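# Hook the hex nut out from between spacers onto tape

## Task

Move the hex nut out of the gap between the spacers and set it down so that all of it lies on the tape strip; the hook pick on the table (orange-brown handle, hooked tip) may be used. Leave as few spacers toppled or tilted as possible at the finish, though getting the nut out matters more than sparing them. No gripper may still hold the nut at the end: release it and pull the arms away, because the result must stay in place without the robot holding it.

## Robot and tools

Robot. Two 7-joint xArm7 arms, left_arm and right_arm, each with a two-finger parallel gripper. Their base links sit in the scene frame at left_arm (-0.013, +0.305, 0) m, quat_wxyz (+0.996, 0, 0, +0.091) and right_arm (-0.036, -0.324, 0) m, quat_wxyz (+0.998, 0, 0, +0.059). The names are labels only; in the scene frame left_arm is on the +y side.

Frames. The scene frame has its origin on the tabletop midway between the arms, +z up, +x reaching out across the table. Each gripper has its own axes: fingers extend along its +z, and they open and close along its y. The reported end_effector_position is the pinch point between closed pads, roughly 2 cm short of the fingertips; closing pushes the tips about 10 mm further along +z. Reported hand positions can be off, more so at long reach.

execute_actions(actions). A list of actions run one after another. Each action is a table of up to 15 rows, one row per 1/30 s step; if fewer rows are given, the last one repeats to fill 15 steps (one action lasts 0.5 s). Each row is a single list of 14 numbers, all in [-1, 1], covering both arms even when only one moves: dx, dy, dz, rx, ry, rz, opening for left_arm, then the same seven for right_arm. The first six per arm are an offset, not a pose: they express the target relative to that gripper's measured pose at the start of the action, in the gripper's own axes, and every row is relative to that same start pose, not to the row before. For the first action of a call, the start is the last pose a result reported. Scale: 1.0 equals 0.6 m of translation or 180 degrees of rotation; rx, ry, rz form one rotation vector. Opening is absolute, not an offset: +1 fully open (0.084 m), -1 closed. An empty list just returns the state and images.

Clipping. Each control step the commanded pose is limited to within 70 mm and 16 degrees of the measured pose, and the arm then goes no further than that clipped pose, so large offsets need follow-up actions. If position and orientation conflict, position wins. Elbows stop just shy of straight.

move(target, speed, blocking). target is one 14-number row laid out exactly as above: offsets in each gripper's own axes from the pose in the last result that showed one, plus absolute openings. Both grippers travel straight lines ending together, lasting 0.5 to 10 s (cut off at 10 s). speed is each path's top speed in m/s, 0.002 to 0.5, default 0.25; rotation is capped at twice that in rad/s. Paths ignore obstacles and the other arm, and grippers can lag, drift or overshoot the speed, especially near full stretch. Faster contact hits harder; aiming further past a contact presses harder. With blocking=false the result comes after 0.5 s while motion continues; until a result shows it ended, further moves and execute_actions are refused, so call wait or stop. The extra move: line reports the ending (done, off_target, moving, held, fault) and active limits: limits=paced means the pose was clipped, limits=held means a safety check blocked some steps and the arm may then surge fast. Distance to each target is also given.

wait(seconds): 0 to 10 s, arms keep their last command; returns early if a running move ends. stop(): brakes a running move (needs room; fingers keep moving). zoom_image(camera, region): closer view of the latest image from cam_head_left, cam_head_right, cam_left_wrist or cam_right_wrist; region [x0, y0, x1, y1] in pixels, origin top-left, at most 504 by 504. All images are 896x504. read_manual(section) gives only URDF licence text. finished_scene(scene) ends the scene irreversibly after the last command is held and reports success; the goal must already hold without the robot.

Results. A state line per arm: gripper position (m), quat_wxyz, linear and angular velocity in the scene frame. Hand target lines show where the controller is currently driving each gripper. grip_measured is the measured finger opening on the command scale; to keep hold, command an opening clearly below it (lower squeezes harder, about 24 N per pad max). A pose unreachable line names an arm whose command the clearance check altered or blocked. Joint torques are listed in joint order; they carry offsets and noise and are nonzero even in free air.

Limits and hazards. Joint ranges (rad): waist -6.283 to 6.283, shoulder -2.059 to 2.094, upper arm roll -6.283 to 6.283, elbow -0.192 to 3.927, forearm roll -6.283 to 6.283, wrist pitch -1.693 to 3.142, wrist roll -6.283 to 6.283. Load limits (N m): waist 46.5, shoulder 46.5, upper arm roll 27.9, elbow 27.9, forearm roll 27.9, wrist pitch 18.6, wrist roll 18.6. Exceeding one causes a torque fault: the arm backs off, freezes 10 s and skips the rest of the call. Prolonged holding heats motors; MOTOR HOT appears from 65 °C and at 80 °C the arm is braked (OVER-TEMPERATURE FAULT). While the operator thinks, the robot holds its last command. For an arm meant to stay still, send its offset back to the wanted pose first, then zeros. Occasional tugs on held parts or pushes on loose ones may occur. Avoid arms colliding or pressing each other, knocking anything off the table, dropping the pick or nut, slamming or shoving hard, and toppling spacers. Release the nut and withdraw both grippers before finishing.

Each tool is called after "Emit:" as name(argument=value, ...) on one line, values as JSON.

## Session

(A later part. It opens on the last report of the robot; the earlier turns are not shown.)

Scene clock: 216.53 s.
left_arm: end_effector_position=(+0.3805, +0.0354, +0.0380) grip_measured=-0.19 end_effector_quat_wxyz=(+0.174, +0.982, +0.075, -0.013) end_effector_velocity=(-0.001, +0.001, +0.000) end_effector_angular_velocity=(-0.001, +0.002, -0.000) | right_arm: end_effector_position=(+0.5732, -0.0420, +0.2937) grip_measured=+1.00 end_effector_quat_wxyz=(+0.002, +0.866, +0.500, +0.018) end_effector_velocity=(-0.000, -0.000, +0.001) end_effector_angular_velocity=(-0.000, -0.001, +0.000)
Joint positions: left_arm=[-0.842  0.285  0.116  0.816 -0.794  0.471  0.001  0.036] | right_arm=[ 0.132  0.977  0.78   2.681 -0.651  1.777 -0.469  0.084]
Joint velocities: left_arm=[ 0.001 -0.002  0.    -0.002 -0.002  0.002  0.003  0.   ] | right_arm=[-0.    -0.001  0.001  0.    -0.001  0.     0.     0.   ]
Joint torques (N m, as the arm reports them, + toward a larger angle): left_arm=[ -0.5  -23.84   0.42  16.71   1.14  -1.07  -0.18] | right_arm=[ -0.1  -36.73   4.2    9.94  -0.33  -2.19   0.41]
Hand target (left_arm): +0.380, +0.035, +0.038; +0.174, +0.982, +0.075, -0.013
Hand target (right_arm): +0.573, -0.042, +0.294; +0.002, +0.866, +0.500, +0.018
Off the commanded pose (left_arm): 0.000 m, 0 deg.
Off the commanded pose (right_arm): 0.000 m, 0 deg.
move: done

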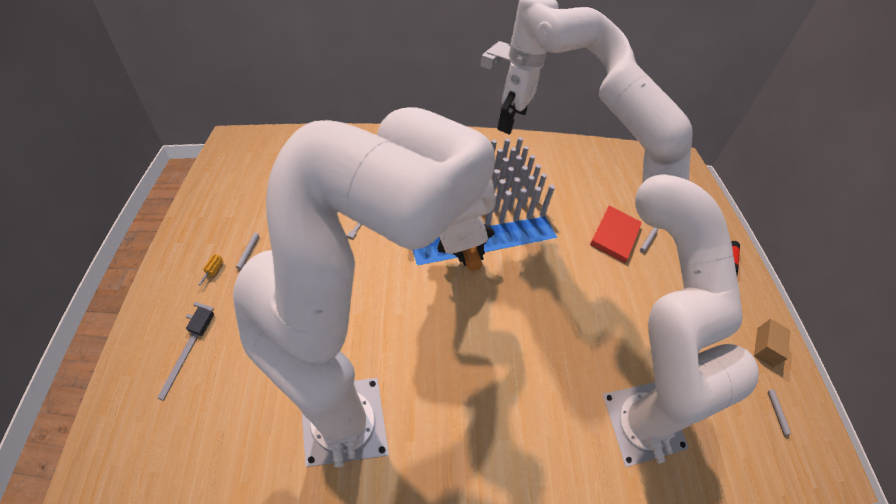

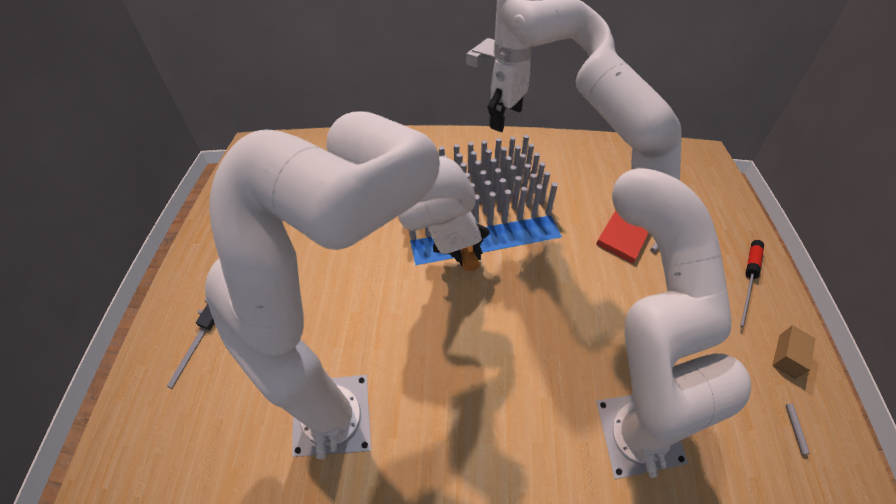

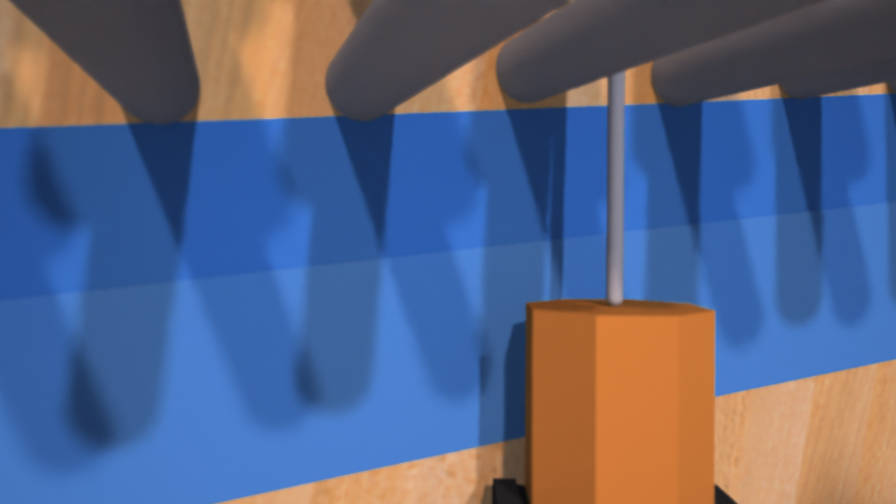

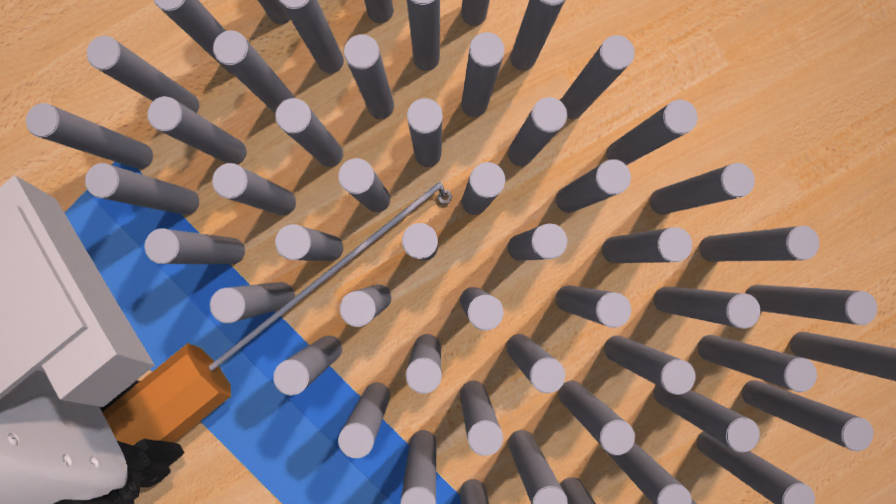

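Emit:
move(target=[0.002,0.033,0.012,-0.0017,0.0114,-0.0314,-0.6,0,0,0,0,0,0,1], speed=0.02)

Emit:
move(target=[-0.06,-0.001,0.003,0,0,0,-0.6,0,0,0,0,0,0,1], speed=0.025)

Emit:
zoom_image(camera="cam_right_wrist", region=[220,140,520,390])

Scene clock: 229.10 s.
left_arm: end_effector_position=(+0.3848, +0.0148, +0.0379) grip_measured=-0.19 end_effector_quat_wxyz=(+0.174, +0.976, +0.127, -0.004) end_effector_velocity=(+0.000, -0.001, +0.000) end_effector_angular_velocity=(-0.000, +0.001, +0.005) | right_arm: end_effector_position=(+0.5732, -0.0420, +0.2937) grip_measured=+1.00 end_effector_quat_wxyz=(+0.002, +0.866, +0.500, +0.018) end_effector_velocity=(-0.000, +0.000, -0.000) end_effector_angular_velocity=(-0.000, +0.001, +0.001)
Joint positions: left_arm=[-0.889  0.31   0.112  0.84  -0.809  0.418 -0.133  0.036] | right_arm=[ 0.132  0.977  0.78   2.681 -0.651  1.777 -0.469  0.084]
Joint velocities: left_arm=[-0.002  0.     0.001  0.001  0.001 -0.001 -0.007  0.   ] | right_arm=[ 0.  0.  0. -0. -0.  0. -0. -0.]
Joint torques (N m, as the arm reports them, + toward a larger angle): left_arm=[ -0.18 -24.3    0.68  17.11   0.84  -1.42  -0.16] | right_arm=[ -0.49 -36.95   4.43   9.74  -0.07  -1.9    0.27]
Hand target (left_arm): +0.385, +0.015, +0.038; +0.174, +0.976, +0.127, -0.004
Hand target (right_arm): +0.573, -0.042, +0.294; +0.002, +0.866, +0.500, +0.018
Off the commanded pose (left_arm): 0.000 m, 0 deg.
Off the commanded pose (right_arm): 0.000 m, 0 deg.
move: done

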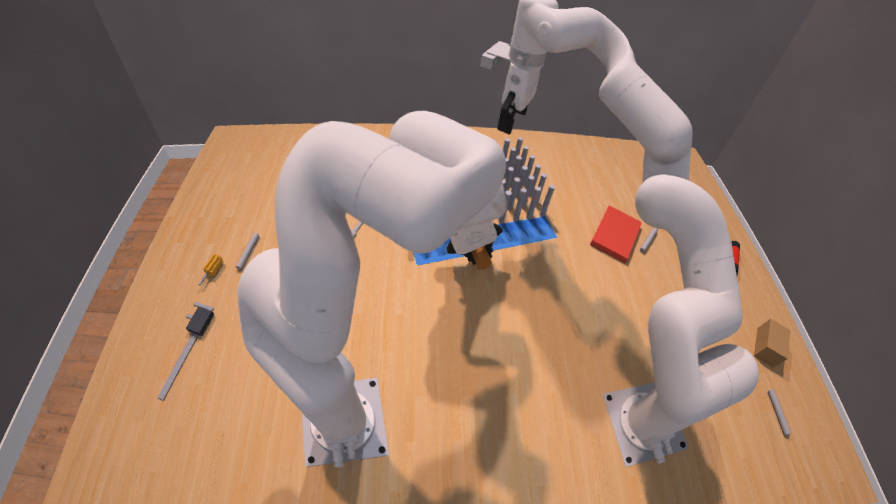

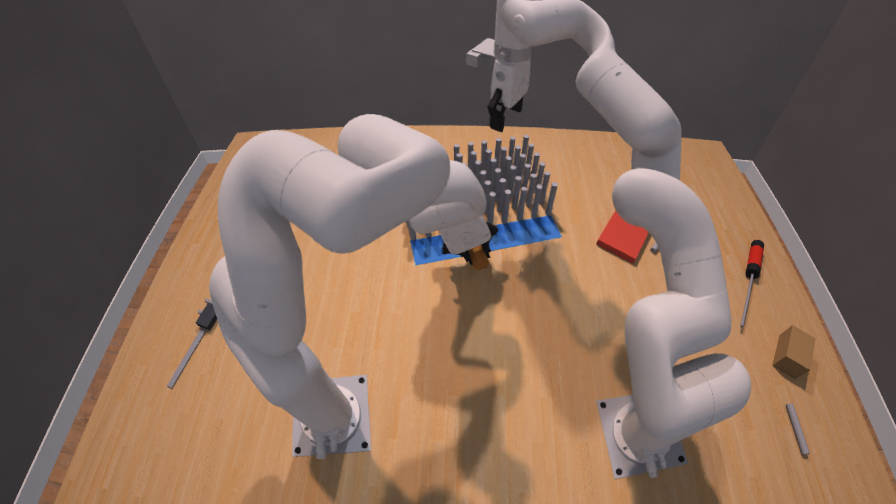

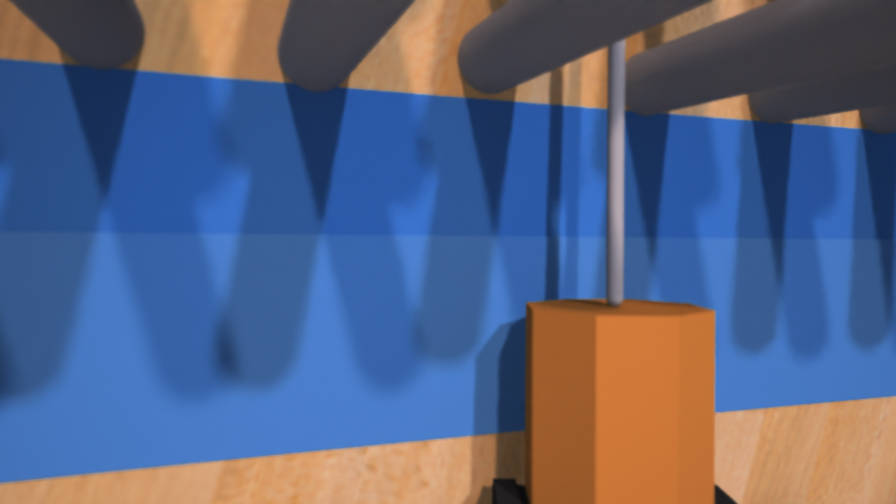

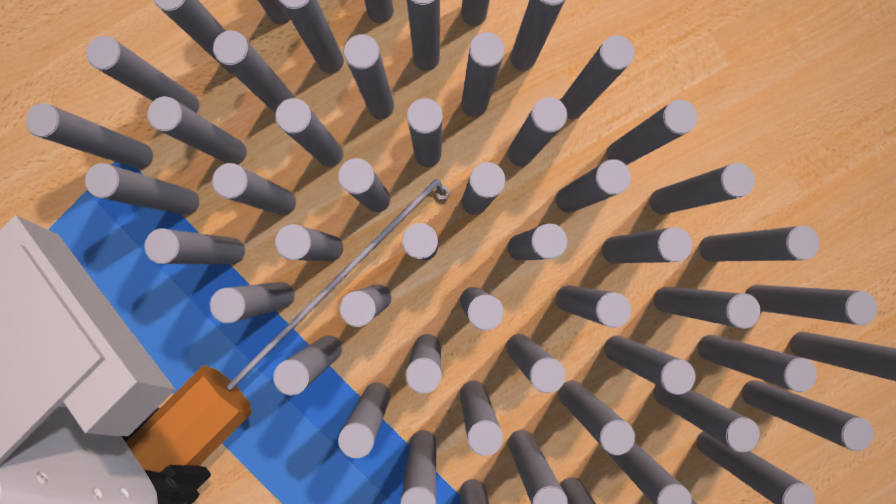

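Scene clock: 230.83 s.
left_arm: end_effector_position=(+0.3500, +0.0056, +0.0379) grip_measured=-0.19 end_effector_quat_wxyz=(+0.175, +0.976, +0.127, -0.004) end_effector_velocity=(-0.000, +0.000, -0.000) end_effector_angular_velocity=(+0.001, -0.001, +0.002) | right_arm: end_effector_position=(+0.5732, -0.0420, +0.2937) grip_measured=+1.00 end_effector_quat_wxyz=(+0.002, +0.866, +0.500, +0.018) end_effector_velocity=(-0.000, -0.000, +0.001) end_effector_angular_velocity=(+0.002, +0.000, -0.000)
Joint positions: left_arm=[-0.932  0.253  0.079  0.751 -0.843  0.361 -0.157  0.036] | right_arm=[ 0.132  0.977  0.78   2.681 -0.651  1.777 -0.469  0.084]
Joint velocities: left_arm=[-0.001 -0.001 -0.001 -0.002 -0.001 -0.003 -0.001 -0.   ] | right_arm=[-0.001 -0.001 -0.001 -0.     0.003  0.    -0.    -0.   ]
Joint torques (N m, as the arm reports them, + toward a larger angle): left_arm=[ -0.94 -22.62  -0.16  16.3    1.25  -1.37  -0.48] | right_arm=[ -0.47 -36.73   4.51   9.96   0.07  -1.87   0.66]
Hand target (left_arm): +0.350, +0.006, +0.038; +0.175, +0.976, +0.127, -0.004
Hand target (right_arm): +0.573, -0.042, +0.294; +0.002, +0.866, +0.500, +0.018
Off the commanded pose (left_arm): 0.000 m, 0 deg.
Off the commanded pose (right_arm): 0.000 m, 0 deg.
move: done

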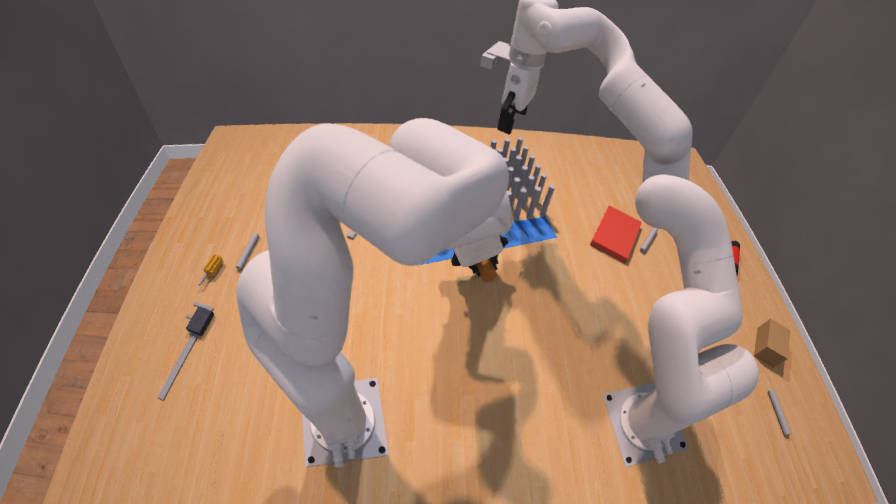

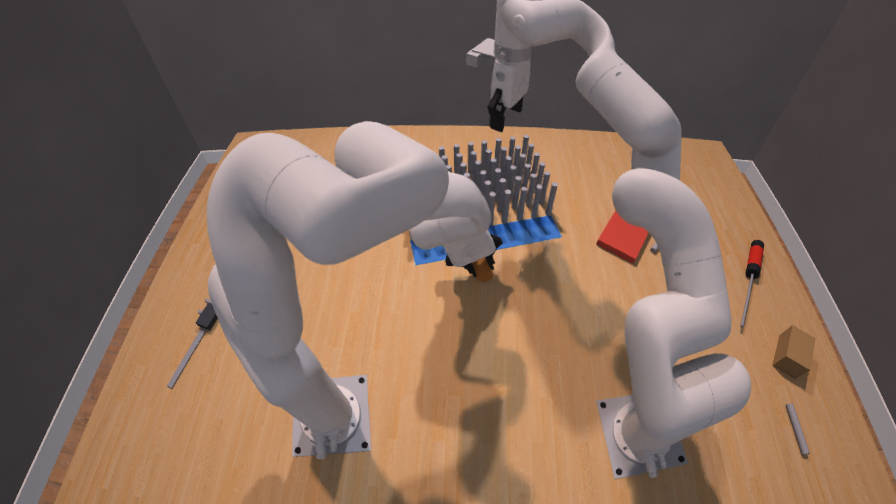

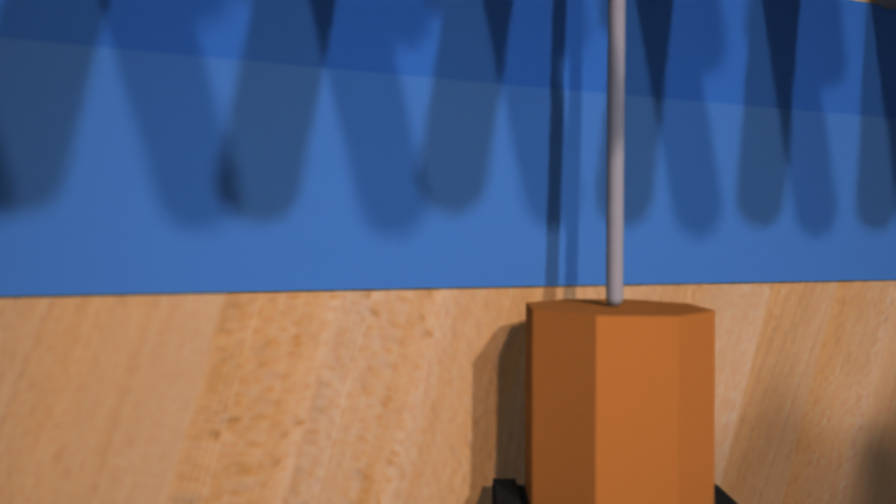

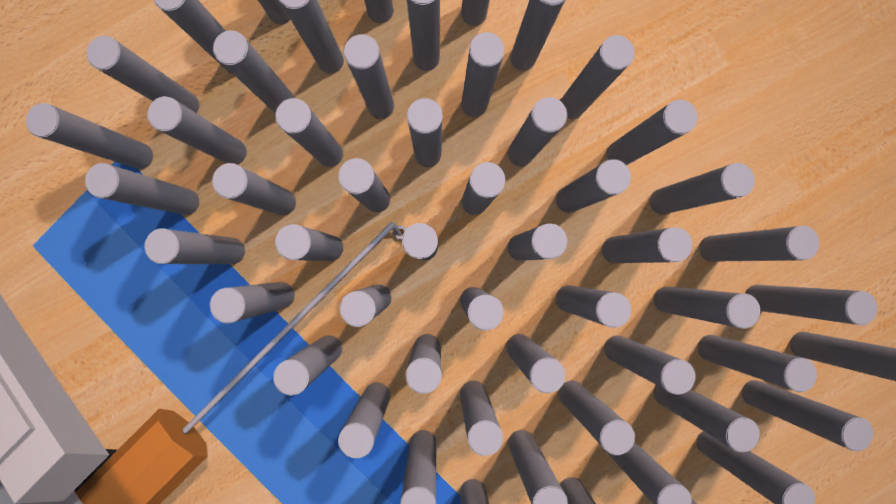

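Region (220, 140, 520, 390) of cam_right_wrist's 896x504 image, scaled by 1.680, with more detail than that image has.

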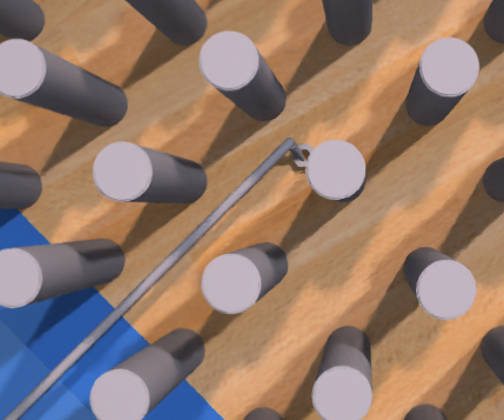

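Emit:
move(target=[-0.03,-0.0068,-0.0008,0,0,0,-0.6,0,0,0,0,0,0,1], speed=0.025)

Emit:
move(target=[-0.18,-0.003,0.0088,0,0,0,-0.6,0,0,0,0,0,0,1], speed=0.04)

Emit:
move(target=[0,0.008,-0.03,0,0,0,-0.6,0,0,0,0,0,0,1], speed=0.03)

Scene clock: 239.90 s.
left_arm: end_effector_position=(+0.3317, +0.0050, +0.0378) grip_measured=-0.19 end_effector_quat_wxyz=(+0.175, +0.976, +0.127, -0.004) end_effector_velocity=(-0.000, +0.001, +0.000) end_effector_angular_velocity=(+0.001, -0.003, +0.001) | right_arm: end_effector_position=(+0.5732, -0.0420, +0.2937) grip_measured=+1.00 end_effector_quat_wxyz=(+0.002, +0.866, +0.500, +0.018) end_effector_velocity=(+0.000, -0.000, +0.001) end_effector_angular_velocity=(+0.001, -0.001, +0.000)
Joint positions: left_arm=[-0.95   0.219  0.062  0.699 -0.867  0.333 -0.16   0.036] | right_arm=[ 0.132  0.977  0.78   2.681 -0.651  1.777 -0.469  0.084]
Joint velocities: left_arm=[-0.    -0.002 -0.    -0.003 -0.    -0.004  0.    -0.   ] | right_arm=[-0.001 -0.001  0.    -0.     0.    -0.    -0.    -0.   ]
Joint torques (N m, as the arm reports them, + toward a larger angle): left_arm=[ -0.83 -20.96  -0.05  15.92   1.54  -1.21  -0.27] | right_arm=[  0.04 -36.89   4.33  10.25  -0.1   -1.91   0.54]
Hand target (left_arm): +0.332, +0.005, +0.038; +0.175, +0.976, +0.127, -0.004
Hand target (right_arm): +0.573, -0.042, +0.294; +0.002, +0.866, +0.500, +0.018
Off the commanded pose (left_arm): 0.000 m, 0 deg.
Off the commanded pose (right_arm): 0.000 m, 0 deg.
move: done

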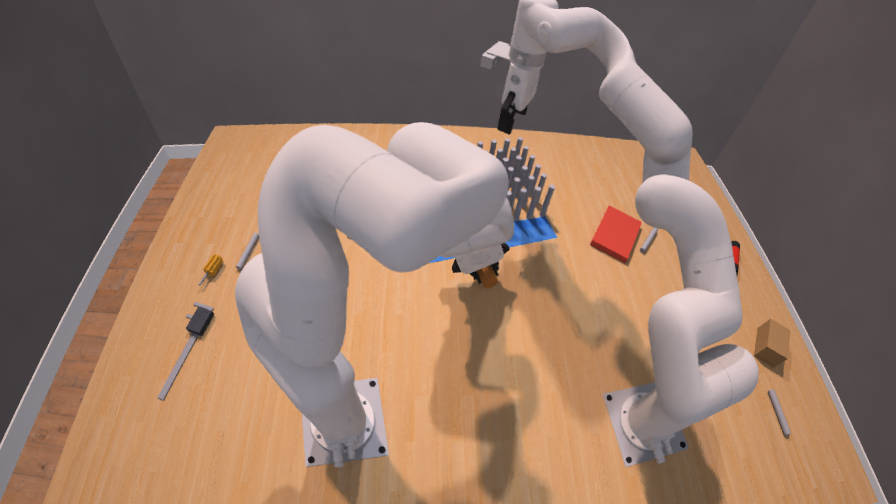

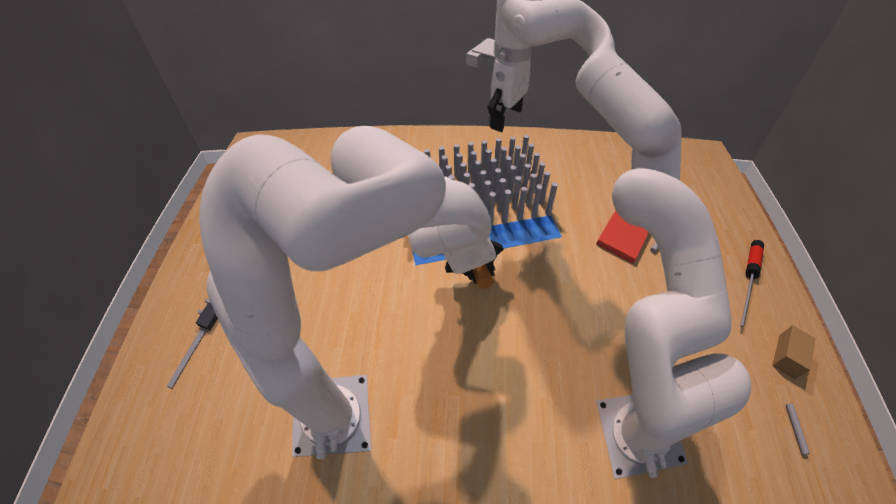

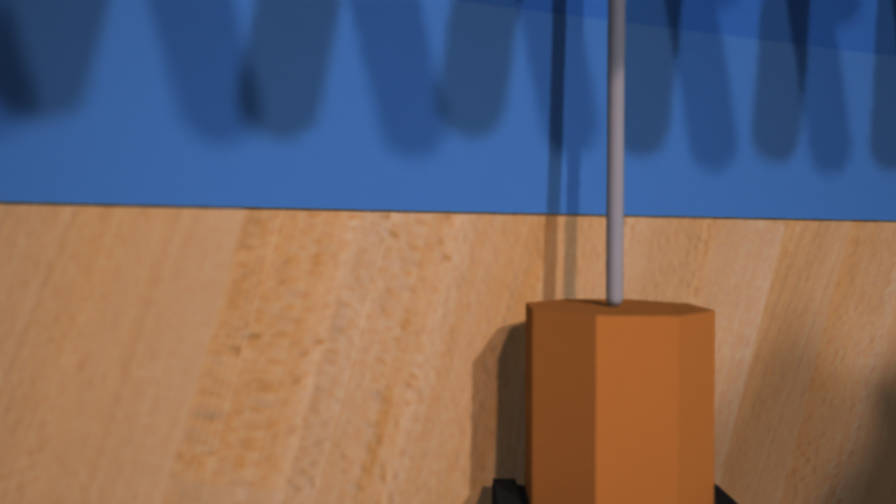

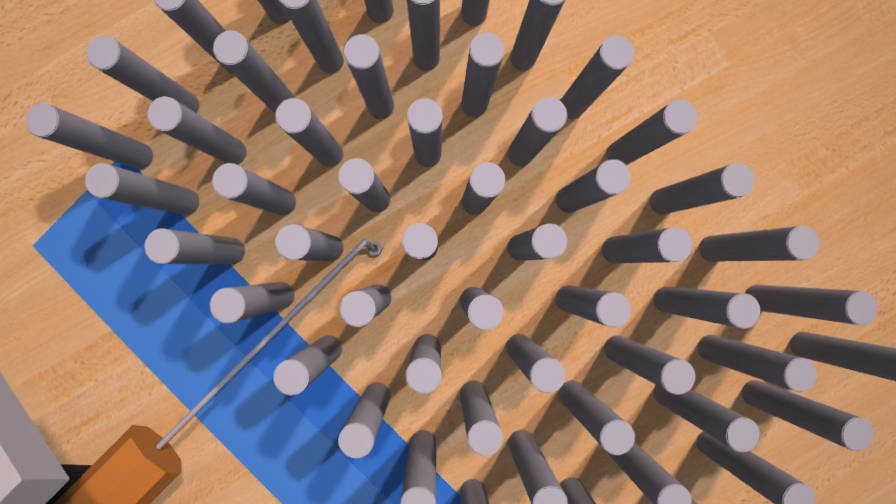

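Scene clock: 242.93 s.
left_arm: end_effector_position=(+0.2270, -0.0224, +0.0378) grip_measured=-0.19 end_effector_quat_wxyz=(+0.175, +0.976, +0.127, -0.004) end_effector_velocity=(-0.000, -0.000, +0.000) end_effector_angular_velocity=(-0.001, -0.001, +0.002) | right_arm: end_effector_position=(+0.5732, -0.0420, +0.2937) grip_measured=+1.00 end_effector_quat_wxyz=(+0.002, +0.866, +0.500, +0.018) end_effector_velocity=(-0.000, +0.000, +0.002) end_effector_angular_velocity=(+0.001, -0.002, +0.000)
Joint positions: left_arm=[-1.101  0.092 -0.081  0.501 -1.011  0.176 -0.276  0.036] | right_arm=[ 0.132  0.977  0.78   2.681 -0.651  1.777 -0.469  0.084]
Joint velocities: left_arm=[-0.002 -0.001 -0.    -0.001 -0.002 -0.002 -0.002 -0.   ] | right_arm=[ 0.    -0.003 -0.    -0.     0.001 -0.     0.    -0.   ]
Joint torques (N m, as the arm reports them, + toward a larger angle): left_arm=[ -0.1  -17.68  -0.26  14.76   1.1   -1.23  -0.52] | right_arm=[ -0.74 -36.77   4.12  10.13  -0.06  -2.01   0.39]
Hand target (left_arm): +0.227, -0.022, +0.038; +0.175, +0.976, +0.127, -0.004
Hand target (right_arm): +0.573, -0.042, +0.294; +0.002, +0.866, +0.500, +0.018
Off the commanded pose (left_arm): 0.001 m, 0 deg.
Off the commanded pose (right_arm): 0.000 m, 0 deg.
move: done

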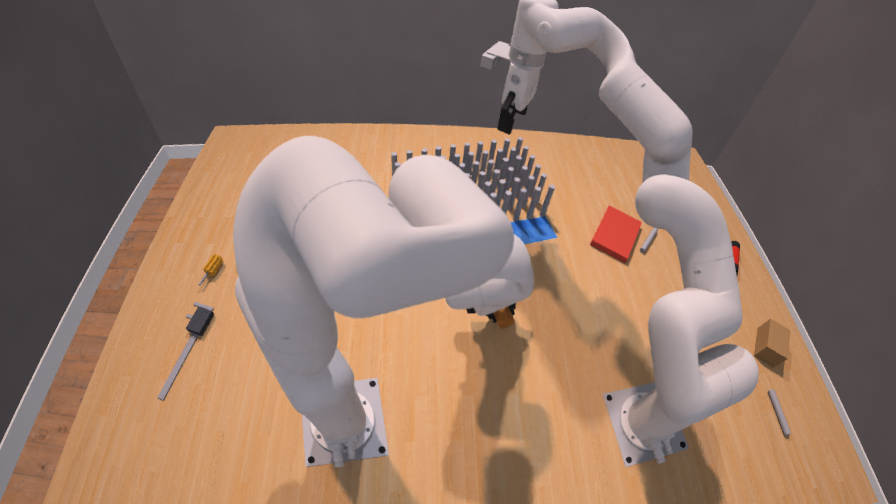

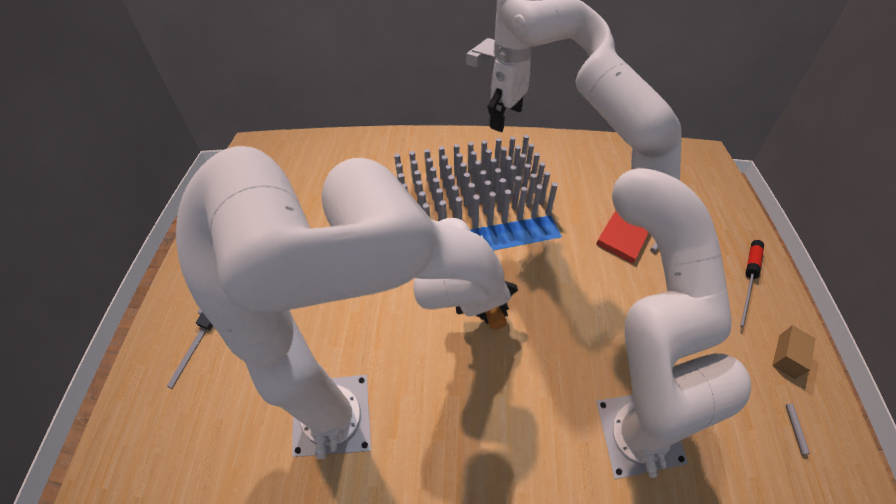

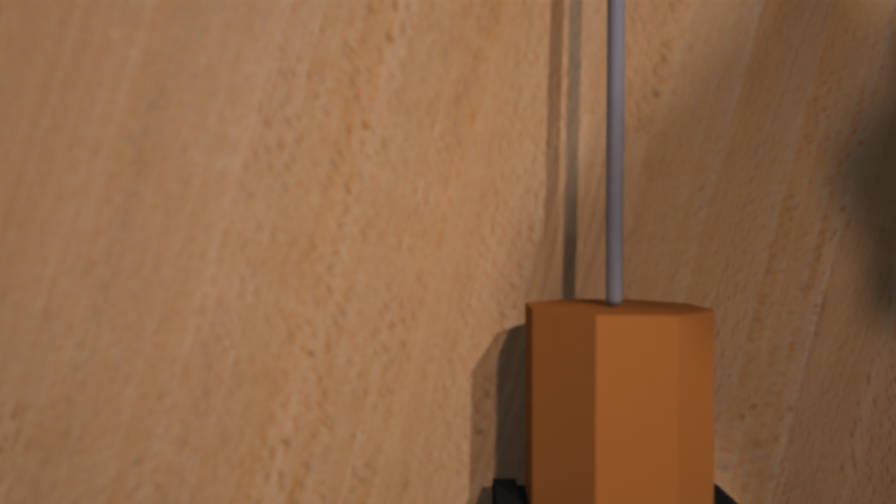

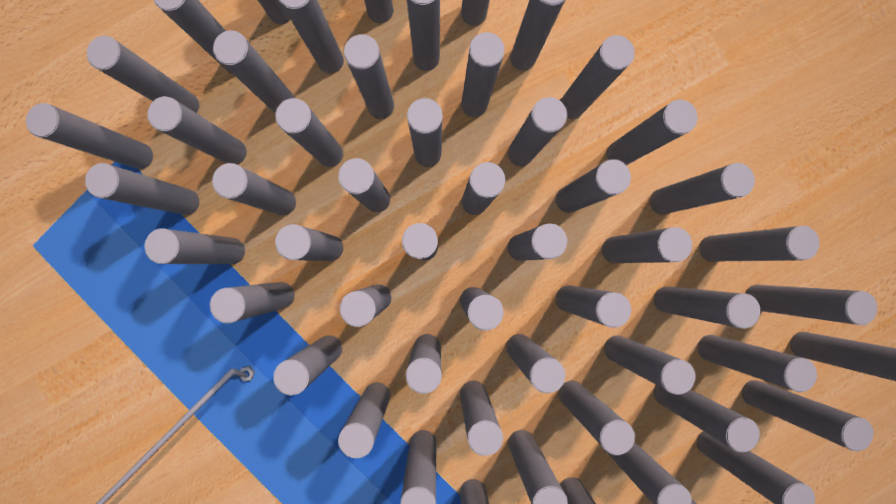

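Scene clock: 243.83 s.
left_arm: end_effector_position=(+0.2275, -0.0205, +0.0561) grip_measured=-0.19 end_effector_quat_wxyz=(+0.175, +0.976, +0.127, -0.004) end_effector_velocity=(-0.001, +0.001, +0.000) end_effector_angular_velocity=(+0.008, +0.004, +0.000) | right_arm: end_effector_position=(+0.5732, -0.0420, +0.2937) grip_measured=+1.00 end_effector_quat_wxyz=(+0.002, +0.866, +0.500, +0.018) end_effector_velocity=(+0.000, -0.000, -0.000) end_effector_angular_velocity=(-0.001, +0.000, -0.000)
Joint positions: left_arm=[-1.102  0.017 -0.053  0.472 -0.855  0.217 -0.413  0.036] | right_arm=[ 0.132  0.977  0.78   2.681 -0.651  1.777 -0.469  0.084]
Joint velocities: left_arm=[ 0.001 -0.004  0.004 -0.004  0.032  0.007 -0.029 -0.   ] | right_arm=[-0.     0.    -0.    -0.    -0.001  0.     0.    -0.   ]
Joint torques (N m, as the arm reports them, + toward a larger angle): left_arm=[  0.15 -15.85  -0.85  15.99   1.32  -1.5   -0.06] | right_arm=[ -0.29 -36.72   4.43   9.96  -0.25  -1.9    0.51]
Hand target (left_arm): +0.228, -0.020, +0.056; +0.175, +0.976, +0.127, -0.004
Hand target (right_arm): +0.573, -0.042, +0.294; +0.002, +0.866, +0.500, +0.018
Off the commanded pose (left_arm): 0.000 m, 0 deg.
Off the commanded pose (right_arm): 0.000 m, 0 deg.
move: done

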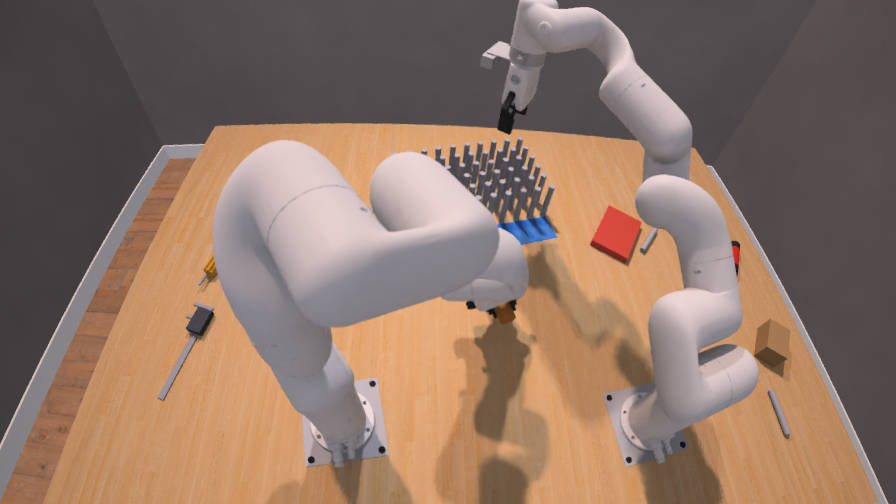

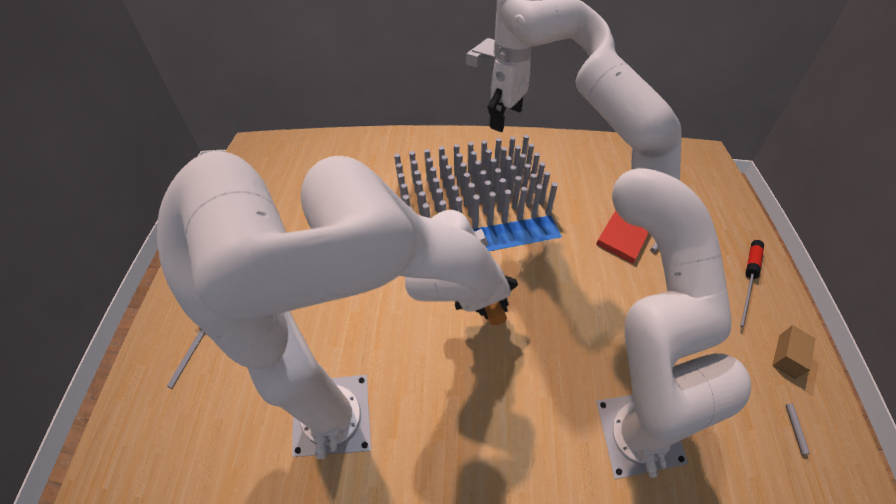

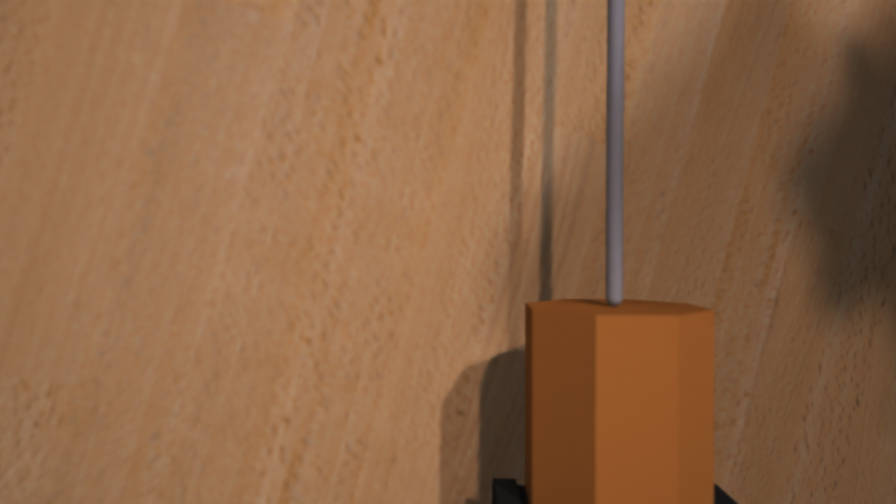

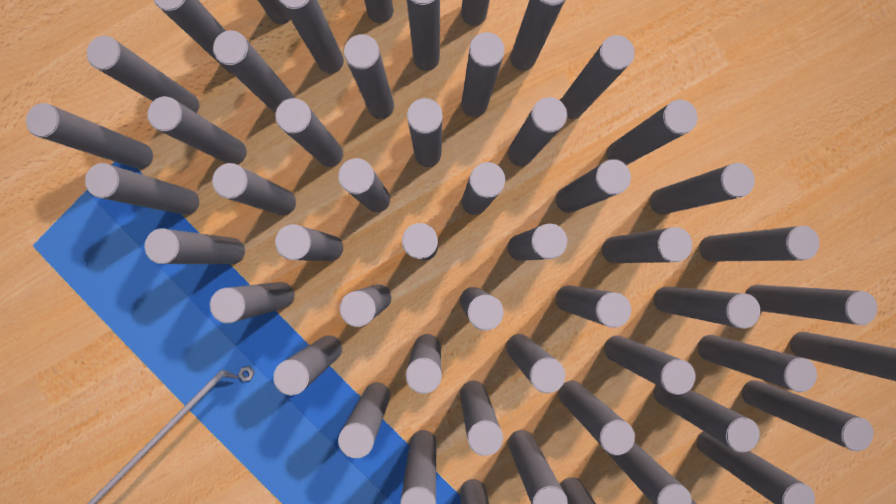

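Emit:
move(target=[-0.13,0,0,0.111,0.016,0.005,-0.6,-0.2,0,0,0,0,0,1])

Emit:
move(target=[0,0,0.042,0,0,0,-0.6,0,0,0,0,0,0,1], speed=0.06)

Scene clock: 253.23 s.
left_arm: end_effector_position=(+0.1525, -0.0392, +0.0602) grip_measured=-0.19 end_effector_quat_wxyz=(-0.002, +0.993, +0.122, -0.000) end_effector_velocity=(-0.000, +0.000, -0.000) end_effector_angular_velocity=(+0.003, -0.001, -0.002) | right_arm: end_effector_position=(+0.5128, -0.1454, +0.2898) grip_measured=+1.00 end_effector_quat_wxyz=(+0.003, +0.866, +0.501, +0.017) end_effector_velocity=(+0.001, -0.002, +0.001) end_effector_angular_velocity=(+0.003, -0.011, -0.001)
Joint positions: left_arm=[-1.165  0.018 -0.14   0.586  0.006  0.571 -1.371  0.036] | right_arm=[-0.548  0.489  0.999  1.71  -0.418  1.407 -0.479  0.084]
Joint velocities: left_arm=[-0.001  0.001 -0.001  0.001  0.004  0.002 -0.003  0.   ] | right_arm=[-0.014 -0.01   0.005 -0.015  0.003 -0.017 -0.004  0.   ]
Joint torques (N m, as the arm reports them, + toward a larger angle): left_arm=[ -0.49 -17.41  -0.5   17.48   0.55  -1.41  -0.02] | right_arm=[  0.02 -23.19   7.93  13.08  -0.08  -1.91   0.43]
Hand target (left_arm): +0.152, -0.039, +0.060; -0.002, +0.993, +0.121, -0.000
Hand target (right_arm): +0.513, -0.146, +0.290; +0.003, +0.866, +0.500, +0.018
Off the commanded pose (left_arm): 0.001 m, 0 deg.
Off the commanded pose (right_arm): 0.001 m, 0 deg.
move: done

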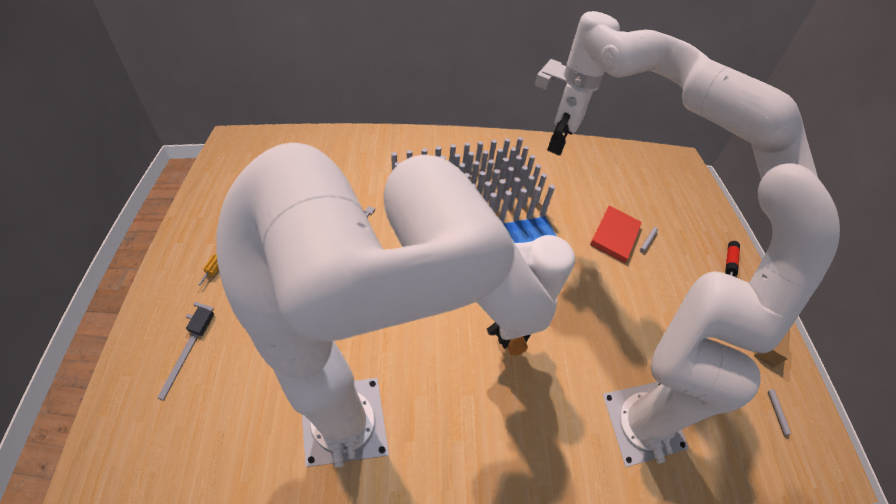

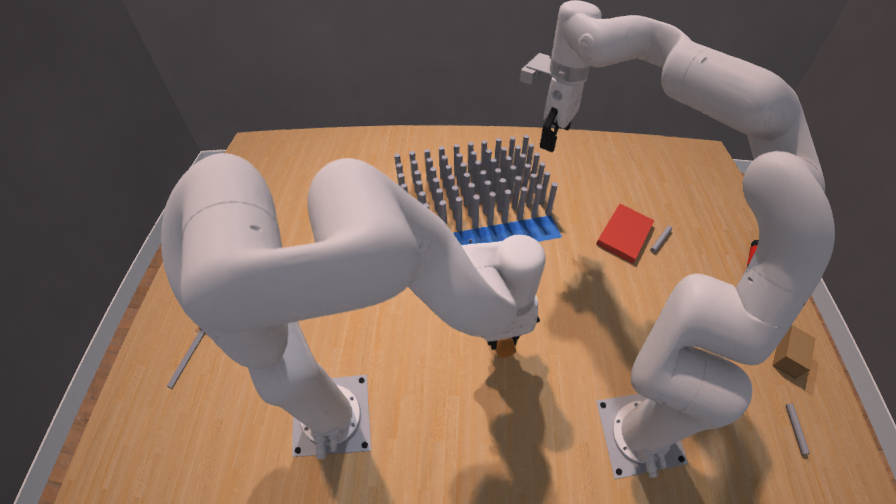

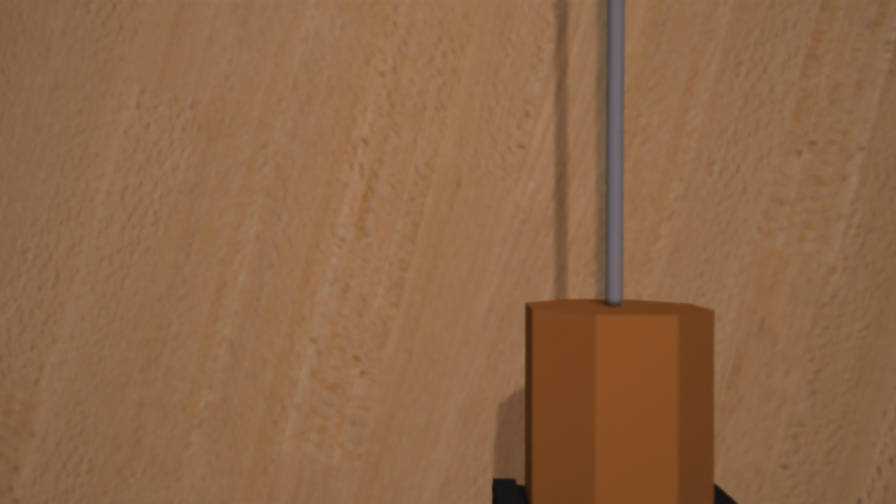

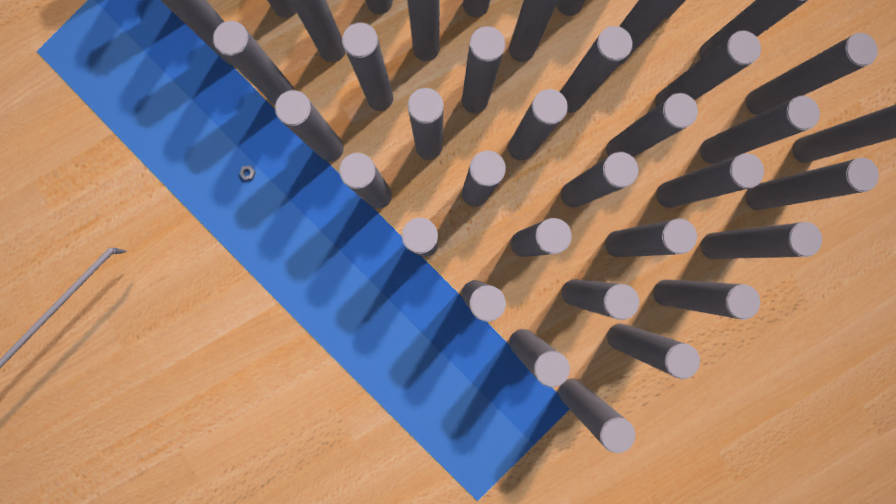

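Scene clock: 254.03 s.
left_arm: end_effector_position=(+0.1526, -0.0394, +0.0352) grip_measured=-0.19 end_effector_quat_wxyz=(-0.001, +0.993, +0.122, -0.000) end_effector_velocity=(+0.001, -0.001, -0.001) end_effector_angular_velocity=(-0.004, -0.002, +0.002) | right_arm: end_effector_position=(+0.5128, -0.1454, +0.2898) grip_measured=+1.00 end_effector_quat_wxyz=(+0.003, +0.866, +0.501, +0.017) end_effector_velocity=(-0.000, -0.000, -0.000) end_effector_angular_velocity=(+0.000, +0.001, -0.000)
Joint positions: left_arm=[-1.166  0.093 -0.137  0.576  0.028  0.487 -1.388  0.036] | right_arm=[-0.548  0.489  0.999  1.71  -0.418  1.407 -0.479  0.084]
Joint velocities: left_arm=[-0.     0.004  0.002  0.     0.002 -0.008 -0.002 -0.   ] | right_arm=[-0.001  0.     0.    -0.     0.     0.    -0.    -0.   ]
Joint torques (N m, as the arm reports them, + toward a larger angle): left_arm=[ -1.47 -18.76  -1.07  15.94   0.89  -1.38  -0.46] | right_arm=[ -0.42 -23.5    7.73  12.67  -0.29  -1.84   0.52]
Hand target (left_arm): +0.153, -0.039, +0.035; -0.002, +0.993, +0.122, -0.000
Hand target (right_arm): +0.513, -0.145, +0.290; +0.003, +0.866, +0.501, +0.017
Off the commanded pose (left_arm): 0.000 m, 0 deg.
Off the commanded pose (right_arm): 0.000 m, 0 deg.
move: done

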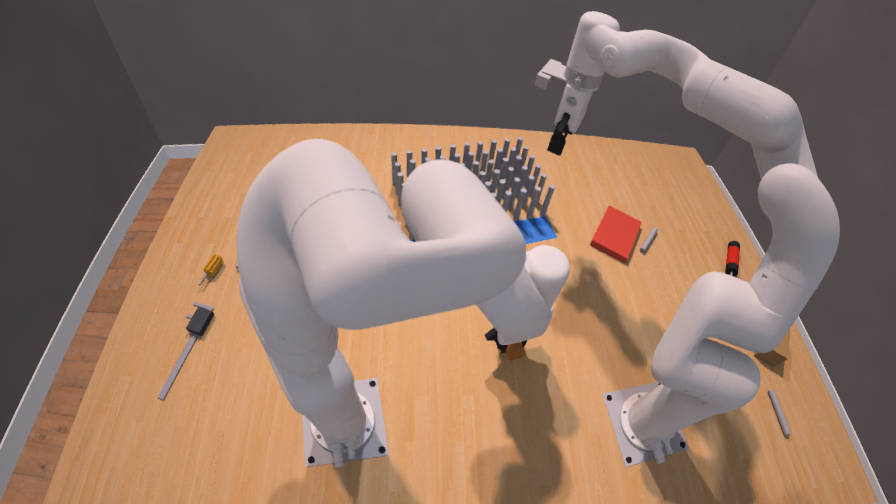

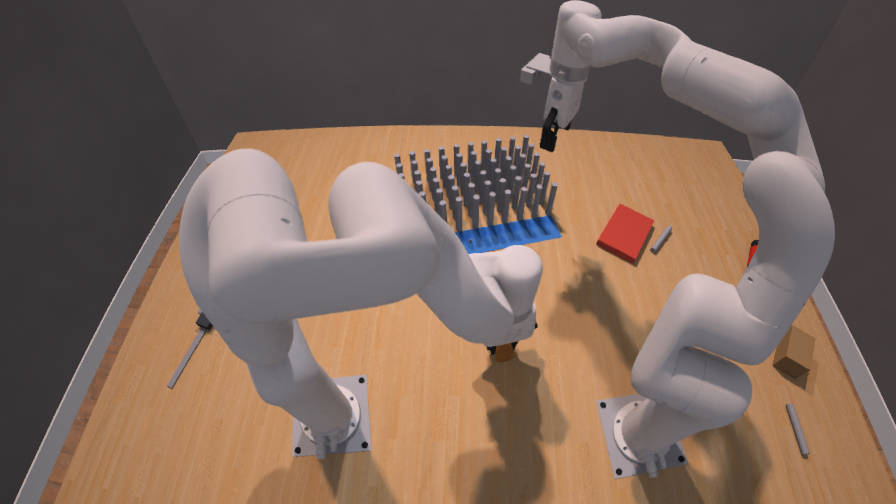

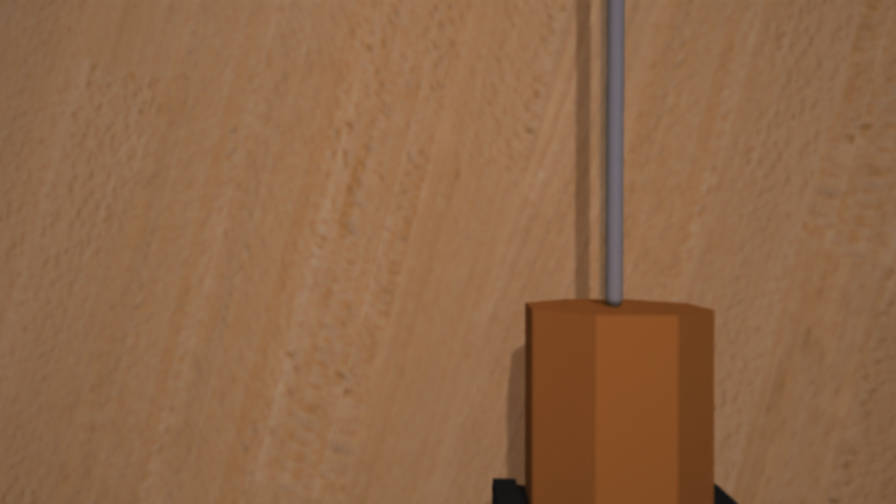

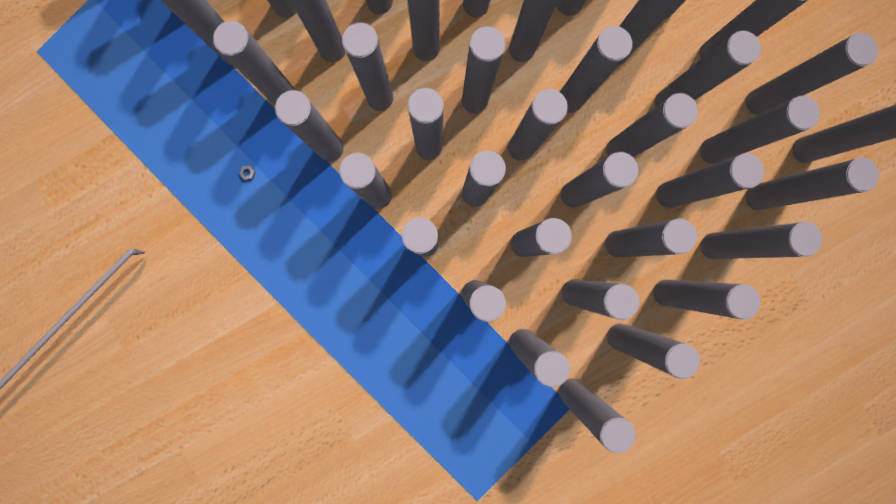

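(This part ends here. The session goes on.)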